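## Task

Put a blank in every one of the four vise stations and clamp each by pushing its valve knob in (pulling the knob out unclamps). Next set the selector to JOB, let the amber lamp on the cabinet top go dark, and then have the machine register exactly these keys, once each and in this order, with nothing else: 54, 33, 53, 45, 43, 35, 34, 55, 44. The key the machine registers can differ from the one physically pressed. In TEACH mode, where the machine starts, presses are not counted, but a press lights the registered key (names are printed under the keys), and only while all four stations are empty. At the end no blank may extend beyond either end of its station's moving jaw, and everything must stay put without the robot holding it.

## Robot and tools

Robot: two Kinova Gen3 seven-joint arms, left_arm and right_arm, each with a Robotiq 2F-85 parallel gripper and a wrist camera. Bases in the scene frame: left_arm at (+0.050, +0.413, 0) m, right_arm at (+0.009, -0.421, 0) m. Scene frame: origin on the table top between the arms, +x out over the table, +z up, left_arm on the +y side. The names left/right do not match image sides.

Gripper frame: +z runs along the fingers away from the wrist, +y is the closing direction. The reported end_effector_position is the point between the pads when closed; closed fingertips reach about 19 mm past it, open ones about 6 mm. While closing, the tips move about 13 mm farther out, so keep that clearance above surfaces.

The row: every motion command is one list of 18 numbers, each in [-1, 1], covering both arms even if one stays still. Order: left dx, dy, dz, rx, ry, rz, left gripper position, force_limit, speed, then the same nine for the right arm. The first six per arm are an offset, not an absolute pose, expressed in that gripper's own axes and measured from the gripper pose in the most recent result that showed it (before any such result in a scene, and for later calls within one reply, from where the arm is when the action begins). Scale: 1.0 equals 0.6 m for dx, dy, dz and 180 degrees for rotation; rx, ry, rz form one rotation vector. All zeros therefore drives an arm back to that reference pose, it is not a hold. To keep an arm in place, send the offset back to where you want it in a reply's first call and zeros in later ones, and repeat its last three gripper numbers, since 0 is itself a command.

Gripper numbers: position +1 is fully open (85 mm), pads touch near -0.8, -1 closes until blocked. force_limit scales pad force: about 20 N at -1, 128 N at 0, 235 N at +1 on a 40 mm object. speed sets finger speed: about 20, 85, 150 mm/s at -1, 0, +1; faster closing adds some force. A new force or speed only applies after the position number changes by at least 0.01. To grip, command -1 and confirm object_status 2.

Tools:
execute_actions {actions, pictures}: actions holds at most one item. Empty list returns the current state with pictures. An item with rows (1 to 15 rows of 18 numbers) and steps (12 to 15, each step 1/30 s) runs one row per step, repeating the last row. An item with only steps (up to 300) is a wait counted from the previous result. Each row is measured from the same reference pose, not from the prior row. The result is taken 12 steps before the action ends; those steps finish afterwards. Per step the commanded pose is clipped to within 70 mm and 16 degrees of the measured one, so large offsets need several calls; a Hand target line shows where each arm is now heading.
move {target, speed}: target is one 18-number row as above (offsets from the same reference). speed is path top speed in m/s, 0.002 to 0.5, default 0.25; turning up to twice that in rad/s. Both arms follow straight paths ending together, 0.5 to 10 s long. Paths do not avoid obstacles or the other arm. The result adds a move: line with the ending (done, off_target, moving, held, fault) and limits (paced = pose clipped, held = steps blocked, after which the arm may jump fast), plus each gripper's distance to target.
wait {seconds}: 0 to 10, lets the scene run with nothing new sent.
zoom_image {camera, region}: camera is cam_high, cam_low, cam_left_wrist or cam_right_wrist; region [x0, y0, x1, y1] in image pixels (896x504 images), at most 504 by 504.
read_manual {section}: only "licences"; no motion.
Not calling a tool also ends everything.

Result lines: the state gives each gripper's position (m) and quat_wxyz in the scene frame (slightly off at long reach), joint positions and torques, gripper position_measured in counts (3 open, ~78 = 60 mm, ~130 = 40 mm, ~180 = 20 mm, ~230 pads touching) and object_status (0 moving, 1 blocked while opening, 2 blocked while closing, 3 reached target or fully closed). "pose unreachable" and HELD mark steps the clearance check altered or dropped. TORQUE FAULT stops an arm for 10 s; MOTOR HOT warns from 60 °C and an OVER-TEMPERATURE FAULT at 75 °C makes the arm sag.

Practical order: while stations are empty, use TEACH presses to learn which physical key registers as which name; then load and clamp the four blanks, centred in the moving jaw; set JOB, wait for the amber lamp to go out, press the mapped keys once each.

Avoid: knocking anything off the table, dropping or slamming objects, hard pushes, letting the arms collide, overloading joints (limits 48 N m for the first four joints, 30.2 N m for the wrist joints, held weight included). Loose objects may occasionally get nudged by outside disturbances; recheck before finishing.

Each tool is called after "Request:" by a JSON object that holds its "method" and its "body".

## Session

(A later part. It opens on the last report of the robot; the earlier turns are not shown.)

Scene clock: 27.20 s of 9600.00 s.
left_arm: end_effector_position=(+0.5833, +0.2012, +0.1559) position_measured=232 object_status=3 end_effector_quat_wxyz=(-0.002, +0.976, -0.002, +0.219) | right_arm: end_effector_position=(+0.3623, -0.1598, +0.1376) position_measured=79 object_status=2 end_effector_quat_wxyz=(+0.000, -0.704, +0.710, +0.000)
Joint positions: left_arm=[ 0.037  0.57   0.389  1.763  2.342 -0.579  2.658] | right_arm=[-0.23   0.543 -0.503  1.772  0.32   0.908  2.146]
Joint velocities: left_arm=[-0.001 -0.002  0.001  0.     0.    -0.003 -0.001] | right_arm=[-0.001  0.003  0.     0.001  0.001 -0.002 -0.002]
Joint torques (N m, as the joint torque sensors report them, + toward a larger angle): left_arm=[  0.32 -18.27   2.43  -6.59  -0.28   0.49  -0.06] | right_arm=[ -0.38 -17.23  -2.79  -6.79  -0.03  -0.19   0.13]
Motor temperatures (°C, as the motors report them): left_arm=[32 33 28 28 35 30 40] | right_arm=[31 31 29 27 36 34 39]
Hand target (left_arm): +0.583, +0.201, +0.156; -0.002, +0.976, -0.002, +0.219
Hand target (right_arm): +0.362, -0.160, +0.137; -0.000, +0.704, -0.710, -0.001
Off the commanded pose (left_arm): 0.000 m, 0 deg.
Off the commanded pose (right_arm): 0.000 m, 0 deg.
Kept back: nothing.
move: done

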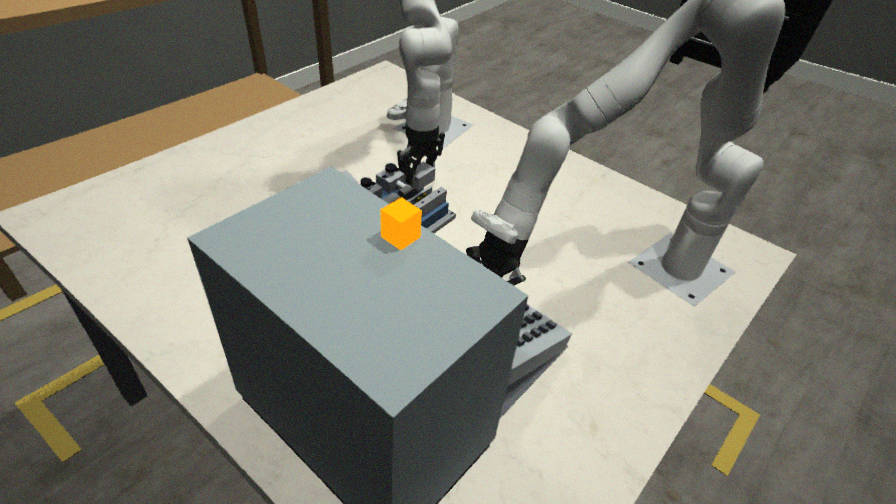

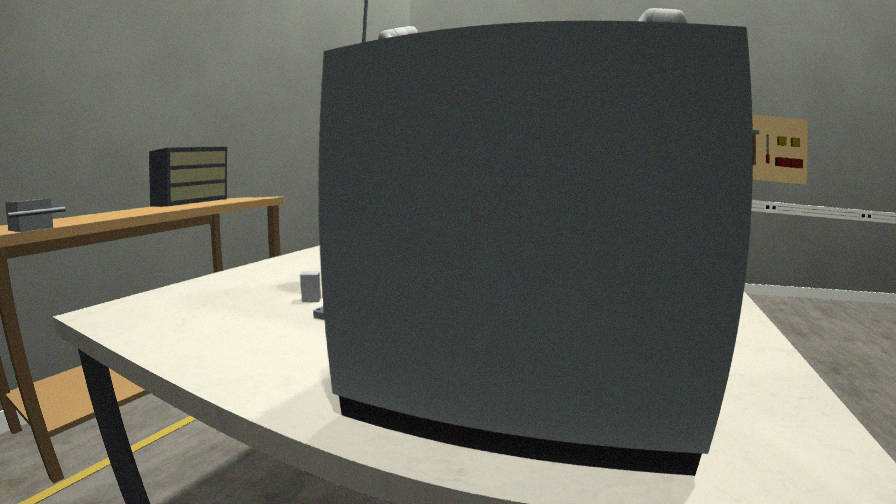

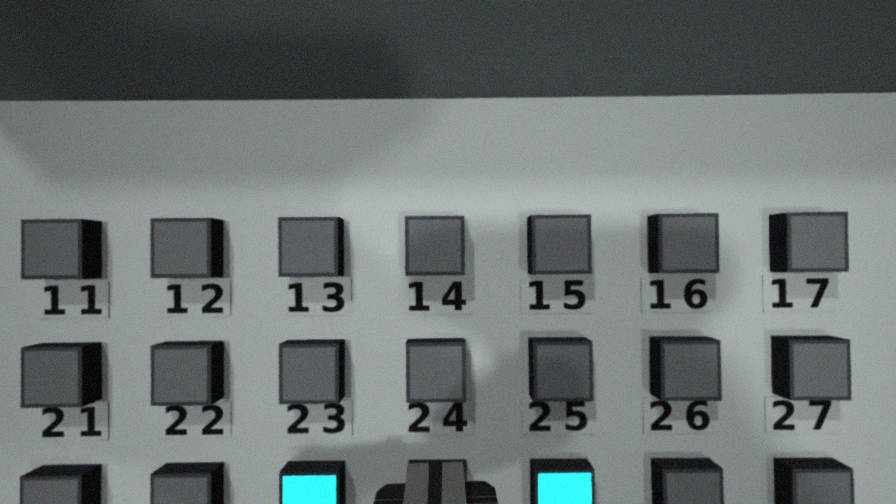

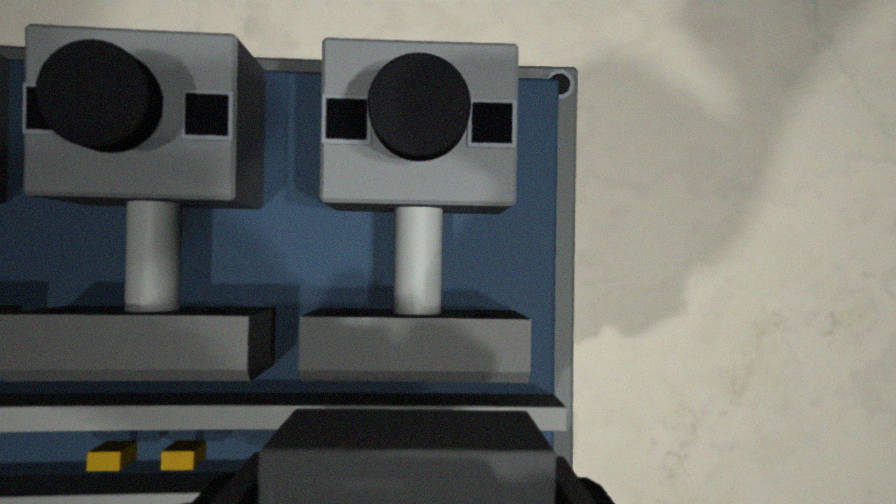

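Request:
{"method": "move", "body": {"target": [-0.0575,0.0555,0,0,0,0,-1,0,1,0,0,0,0,0,0,-1,-0.5,-0.5], "speed": 0.15}}

Request:
{"method": "move", "body": {"target": [0,0,0.031,0,0,0,-1,0,1,0,0,0,0,0,0,-1,-0.5,-0.5], "speed": 0.03}}

Scene clock: 28.57 s of 9600.00 s.
left_arm: end_effector_position=(+0.5523, +0.1683, +0.1410) position_measured=232 object_status=3 end_effector_quat_wxyz=(-0.003, +0.976, -0.002, +0.219) | right_arm: end_effector_position=(+0.3623, -0.1598, +0.1376) position_measured=79 object_status=2 end_effector_quat_wxyz=(+0.000, -0.704, +0.710, +0.000)
Joint positions: left_arm=[ 0.167  0.571  0.335  1.811  2.29  -0.558  2.811] | right_arm=[-0.23   0.543 -0.503  1.772  0.32   0.908  2.146]
Joint velocities: left_arm=[ 0.007  0.     0.    -0.    -0.003 -0.     0.005] | right_arm=[ 0.001 -0.    -0.    -0.    -0.     0.    -0.   ]
Joint torques (N m, as the joint torque sensors report them, + toward a larger angle): left_arm=[ -0.49 -18.33   2.23  -6.6   -0.14   0.21   0.34] | right_arm=[ -0.21 -17.08  -2.88  -7.02   0.01  -0.11  -0.06]
Motor temperatures (°C, as the motors report them): left_arm=[32 33 28 28 35 30 40] | right_arm=[31 31 29 27 36 34 39]
Hand target (left_arm): +0.552, +0.168, +0.141; -0.003, +0.976, -0.002, +0.219
Hand target (right_arm): +0.362, -0.160, +0.138; -0.000, +0.704, -0.710, -0.000
Off the commanded pose (left_arm): 0.000 m, 0 deg.
Off the commanded pose (right_arm): 0.000 m, 0 deg.
Kept back: nothing.
move: done

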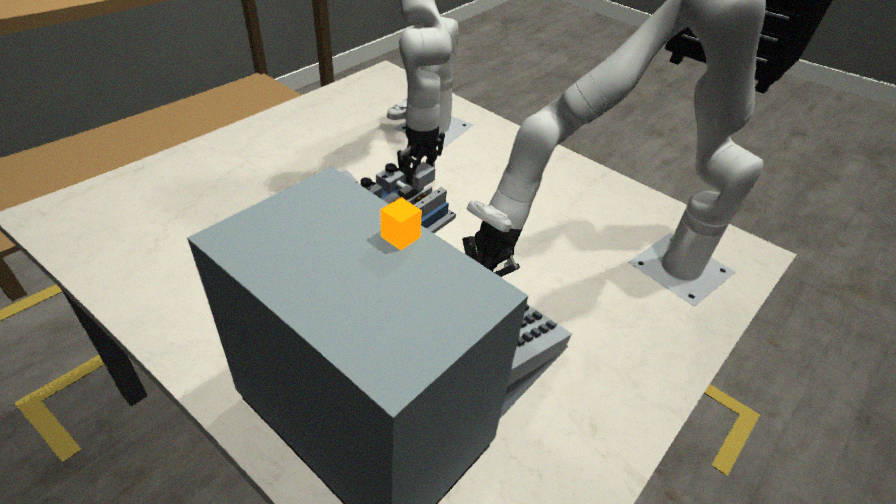

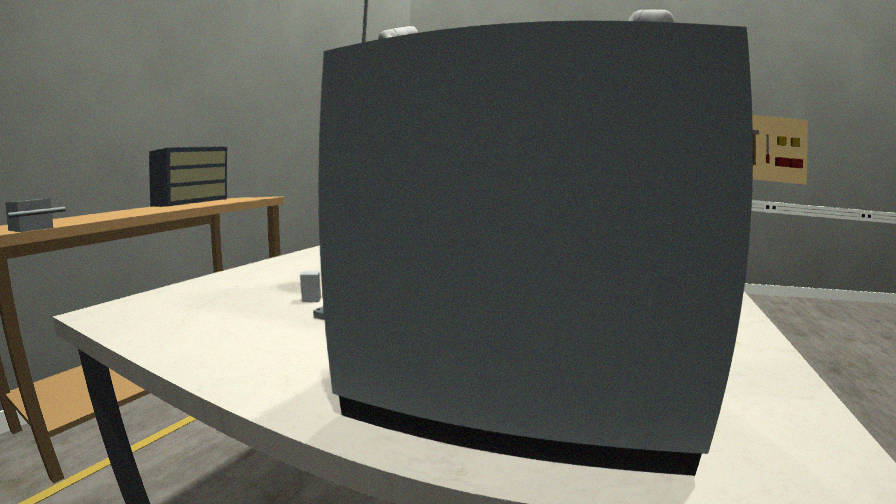

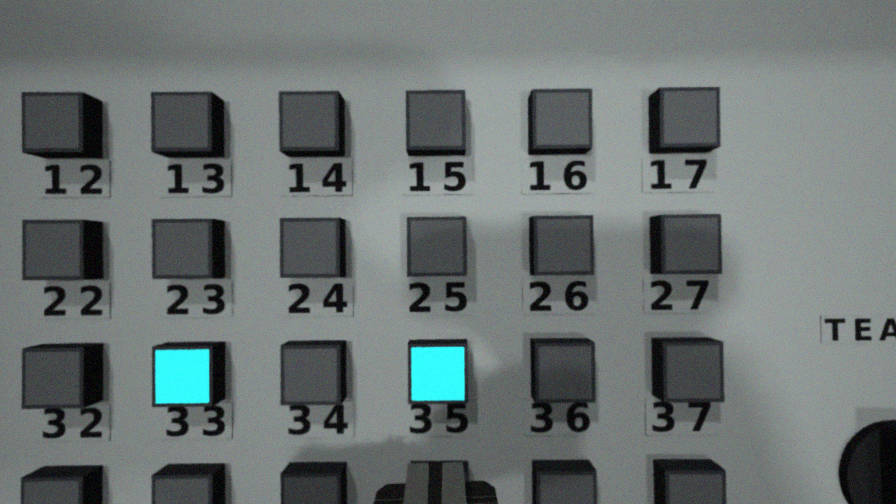

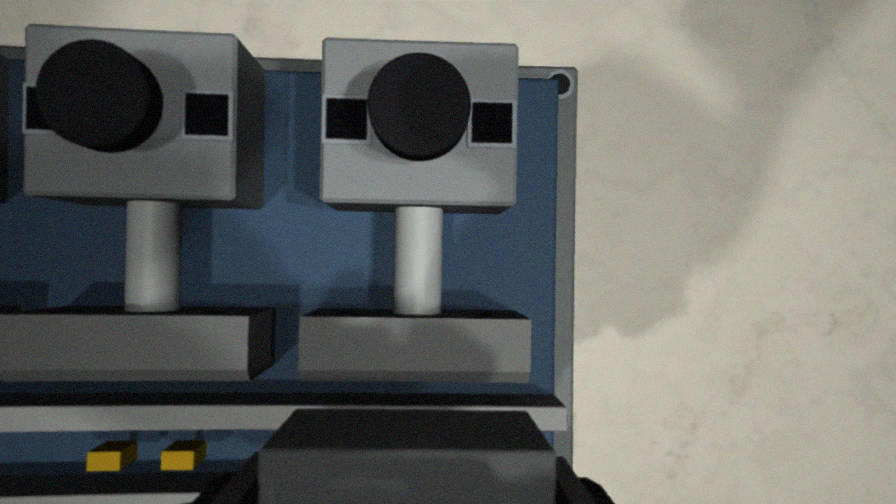

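Scene clock: 29.40 s of 9600.00 s.
left_arm: end_effector_position=(+0.5590, +0.1683, +0.1268) position_measured=232 object_status=3 end_effector_quat_wxyz=(-0.003, +0.975, -0.002, +0.220) | right_arm: end_effector_position=(+0.3623, -0.1598, +0.1376) position_measured=79 object_status=2 end_effector_quat_wxyz=(+0.000, -0.704, +0.710, +0.000)
Joint positions: left_arm=[ 0.181  0.603  0.309  1.807  2.259 -0.529  2.837] | right_arm=[-0.23   0.543 -0.503  1.772  0.32   0.908  2.146]
Joint velocities: left_arm=[ 0.004 -0.001 -0.004  0.002 -0.007  0.002  0.007] | right_arm=[ 0.001 -0.     0.001  0.     0.001 -0.    -0.001]
Joint torques (N m, as the joint torque sensors report them, + toward a larger angle): left_arm=[ -1.36 -14.15   1.26  -7.7   -0.8    1.51   0.65] | right_arm=[ -0.26 -17.18  -2.85  -6.83   0.07  -0.15   0.03]
Motor temperatures (°C, as the motors report them): left_arm=[32 33 28 28 35 30 40] | right_arm=[31 31 29 27 36 34 39]
Hand target (left_arm): +0.560, +0.168, +0.124; -0.003, +0.976, -0.002, +0.219
Hand target (right_arm): +0.362, -0.160, +0.138; -0.000, +0.704, -0.710, -0.000
Off the commanded pose (left_arm): 0.003 m, 0 deg.
Off the commanded pose (right_arm): 0.000 m, 0 deg.
Kept back: nothing.
move: done

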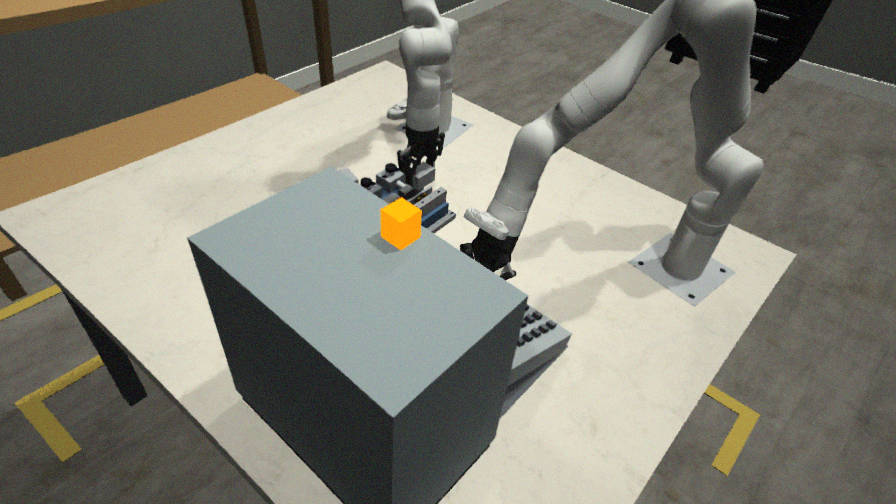

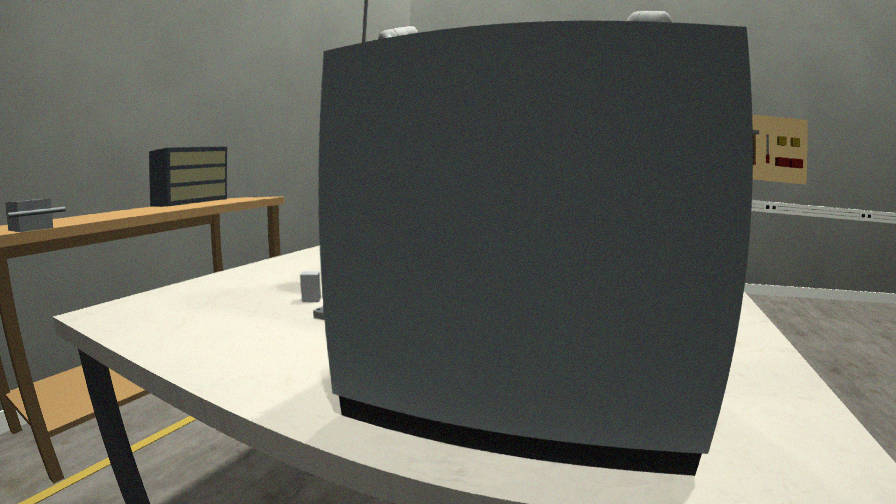

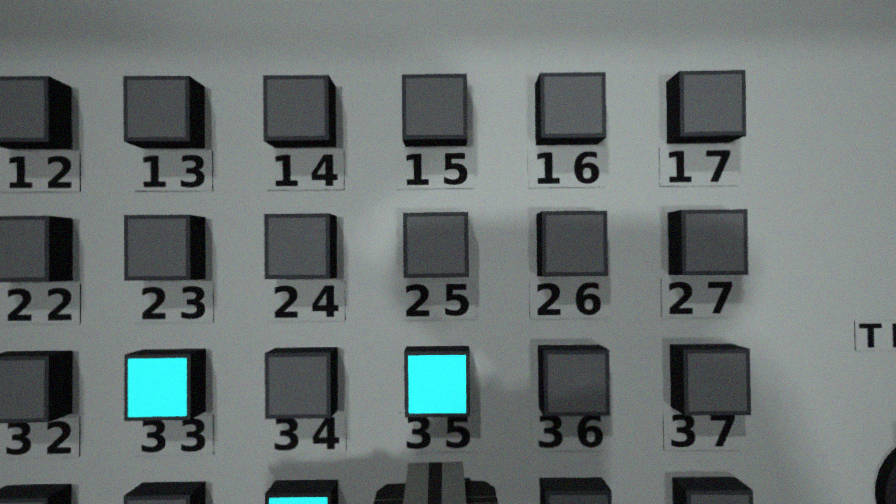

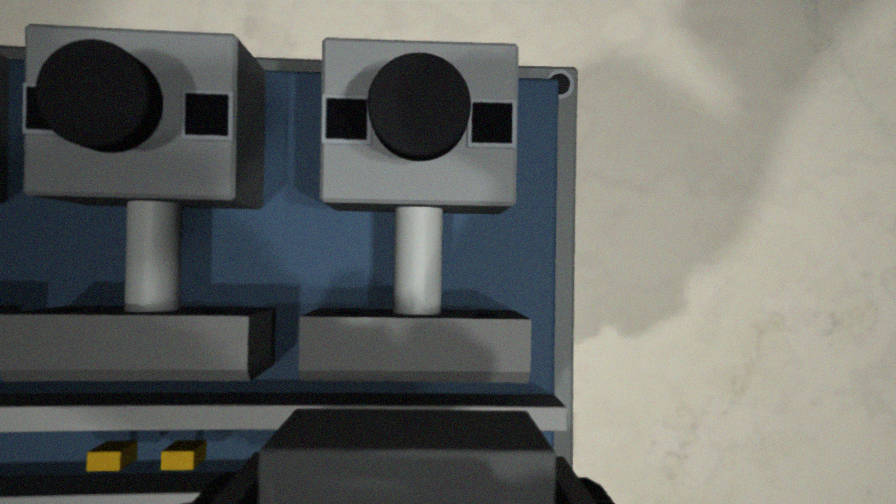

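Request:
{"method": "move", "body": {"target": [0,0,-0.08,0,0,0,-1,0,1,0,0,0.066,0,0,0,-1,-0.5,-0.5], "speed": 0.08}}

Request:
{"method": "move", "body": {"target": [0,0,0,0,0,0,-1,0,1,0,0,0.009,0,0,0,-1,-0.5,-0.5], "speed": 0.015}}

Scene clock: 30.83 s of 9600.00 s.
left_arm: end_effector_position=(+0.5384, +0.1679, +0.1699) position_measured=232 object_status=3 end_effector_quat_wxyz=(-0.003, +0.975, -0.002, +0.220) | right_arm: end_effector_position=(+0.3625, -0.1599, +0.0981) position_measured=79 object_status=2 end_effector_quat_wxyz=(+0.000, -0.704, +0.710, +0.000)
Joint positions: left_arm=[ 0.15   0.506  0.379  1.818  2.347 -0.615  2.765] | right_arm=[-0.253  0.607 -0.472  1.817  0.367  0.805  2.106]
Joint velocities: left_arm=[-0.002 -0.003  0.001 -0.     0.002 -0.003 -0.003] | right_arm=[-0.003  0.002  0.001  0.     0.    -0.002 -0.   ]
Joint torques (N m, as the joint torque sensors report them, + toward a larger angle): left_arm=[  0.12 -16.94   1.93  -6.53   0.14   0.22   0.29] | right_arm=[  0.05 -17.54  -2.82  -6.2    0.    -0.06   0.01]
Motor temperatures (°C, as the motors report them): left_arm=[32 33 28 28 35 30 40] | right_arm=[31 31 29 27 36 34 39]
Hand target (left_arm): +0.538, +0.168, +0.170; -0.003, +0.975, -0.002, +0.220
Hand target (right_arm): +0.362, -0.160, +0.098; -0.000, +0.704, -0.710, -0.000
Off the commanded pose (left_arm): 0.000 m, 0 deg.
Off the commanded pose (right_arm): 0.000 m, 0 deg.
Kept back: nothing.
move: done

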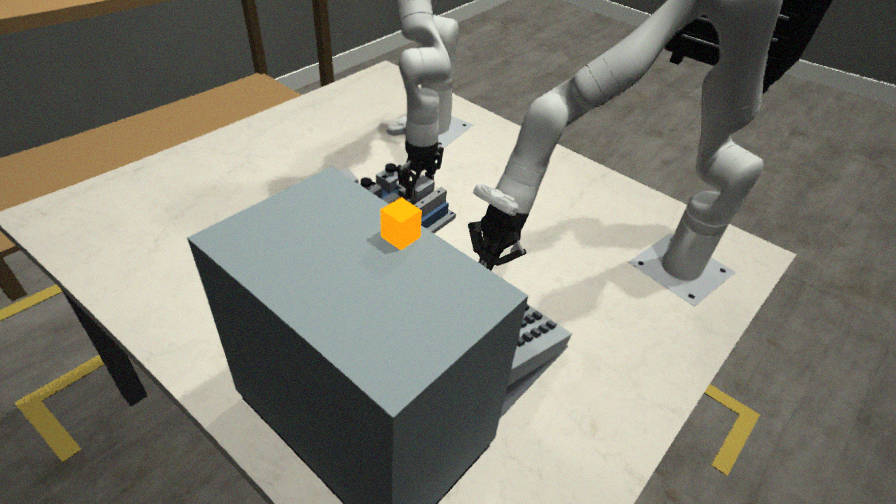

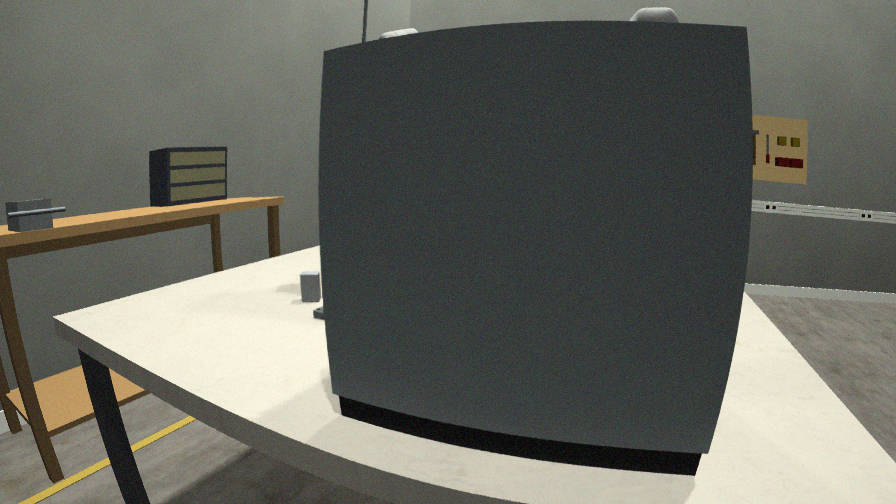

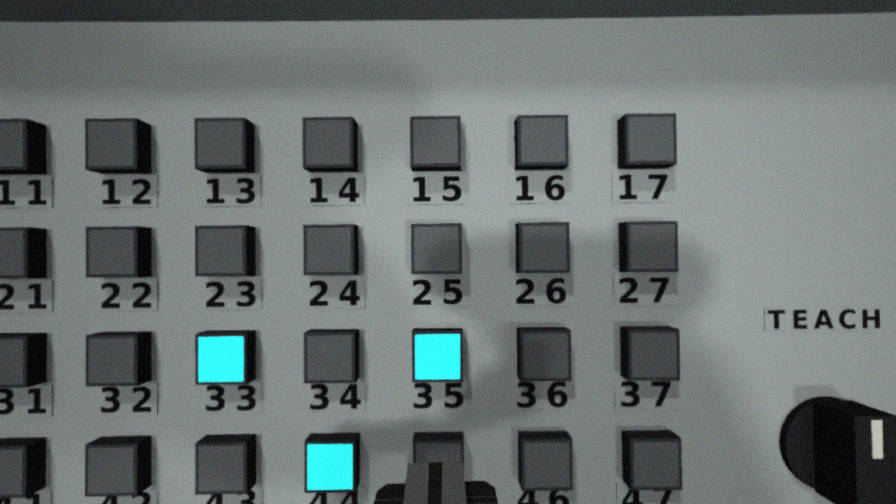

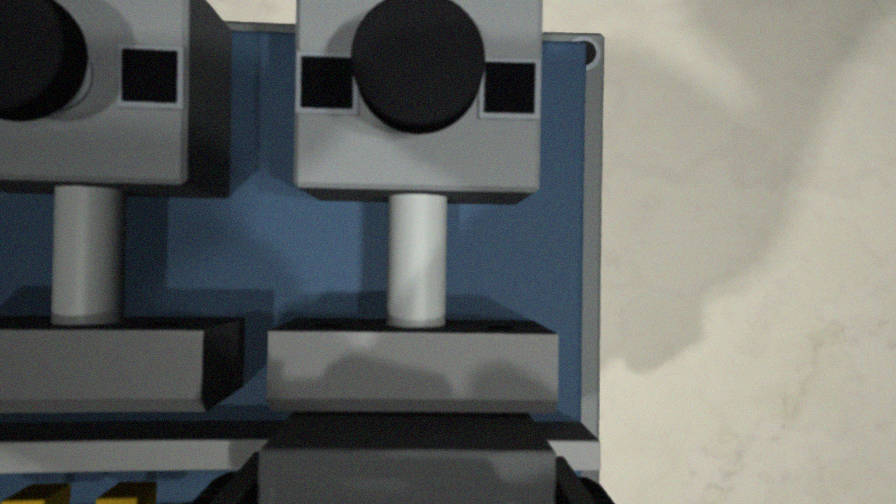

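Scene clock: 31.53 s of 9600.00 s.
left_arm: end_effector_position=(+0.5384, +0.1679, +0.1699) position_measured=232 object_status=3 end_effector_quat_wxyz=(-0.003, +0.975, -0.002, +0.220) | right_arm: end_effector_position=(+0.3625, -0.1599, +0.0937) position_measured=79 object_status=2 end_effector_quat_wxyz=(+0.001, -0.704, +0.710, +0.000)
Joint positions: left_arm=[ 0.15   0.506  0.379  1.818  2.347 -0.615  2.765] | right_arm=[-0.257  0.614 -0.468  1.822  0.374  0.792  2.1  ]
Joint velocities: left_arm=[ 0.    -0.     0.    -0.001 -0.    -0.     0.   ] | right_arm=[-0.001 -0.001  0.     0.002  0.002 -0.002 -0.002]
Joint torques (N m, as the joint torque sensors report them, + toward a larger angle): left_arm=[  0.1  -17.46   2.03  -6.55  -0.24   0.23   0.2 ] | right_arm=[ -0.08 -14.76  -2.34  -5.5    0.26  -0.39   0.17]
Motor temperatures (°C, as the motors report them): left_arm=[32 33 28 28 35 30 40] | right_arm=[31 31 29 27 36 34 39]
Hand target (left_arm): +0.538, +0.168, +0.170; -0.003, +0.975, -0.002, +0.220
Hand target (right_arm): +0.363, -0.160, +0.093; -0.000, +0.704, -0.710, -0.000
Off the commanded pose (left_arm): 0.000 m, 0 deg.
Off the commanded pose (right_arm): 0.001 m, 0 deg.
Kept back: nothing.
move: done

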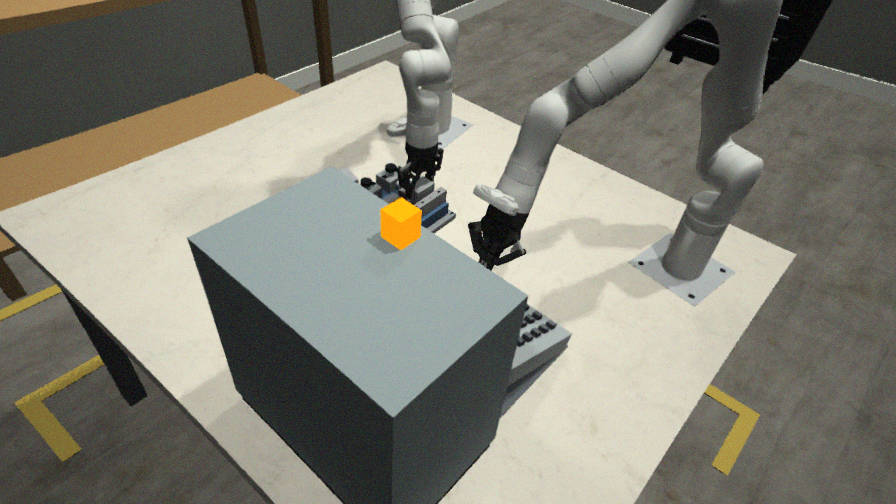

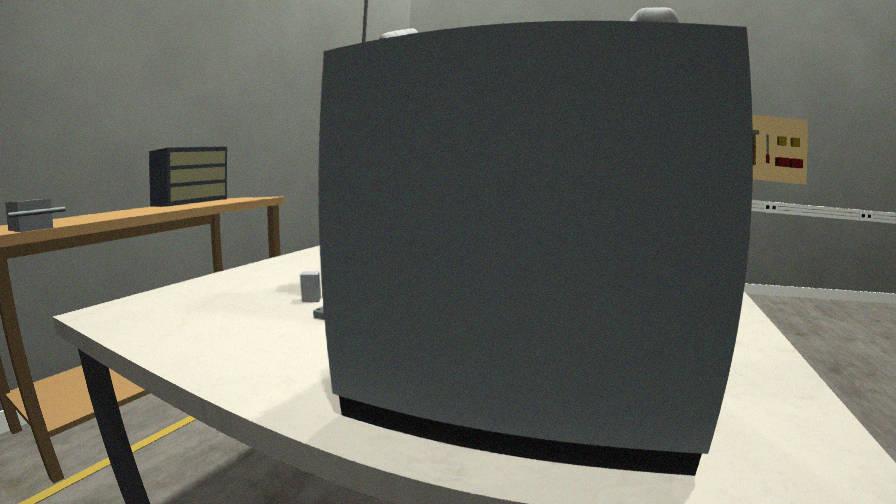

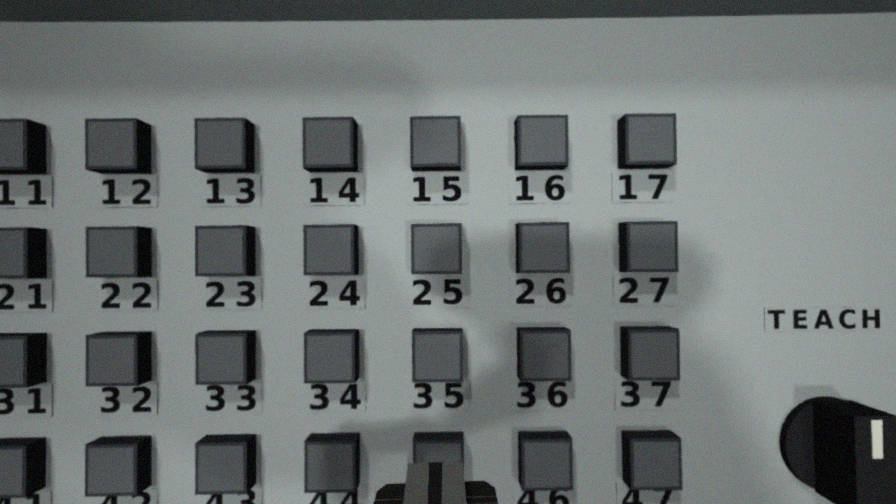

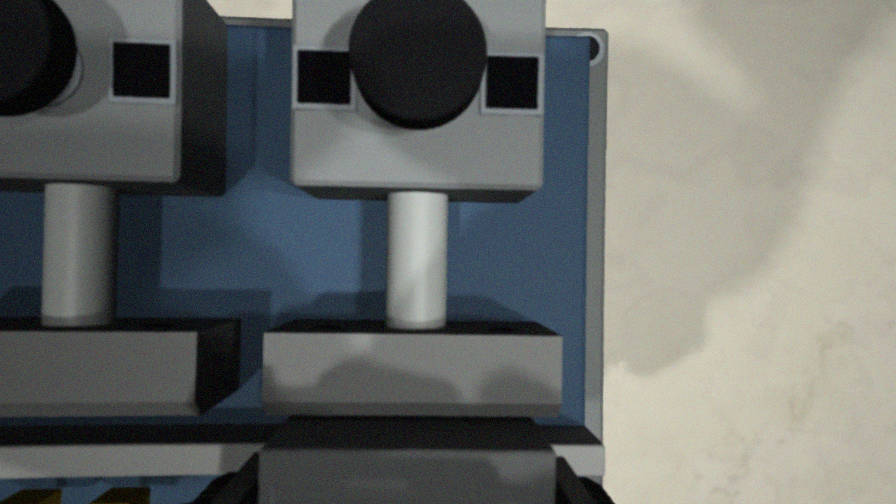

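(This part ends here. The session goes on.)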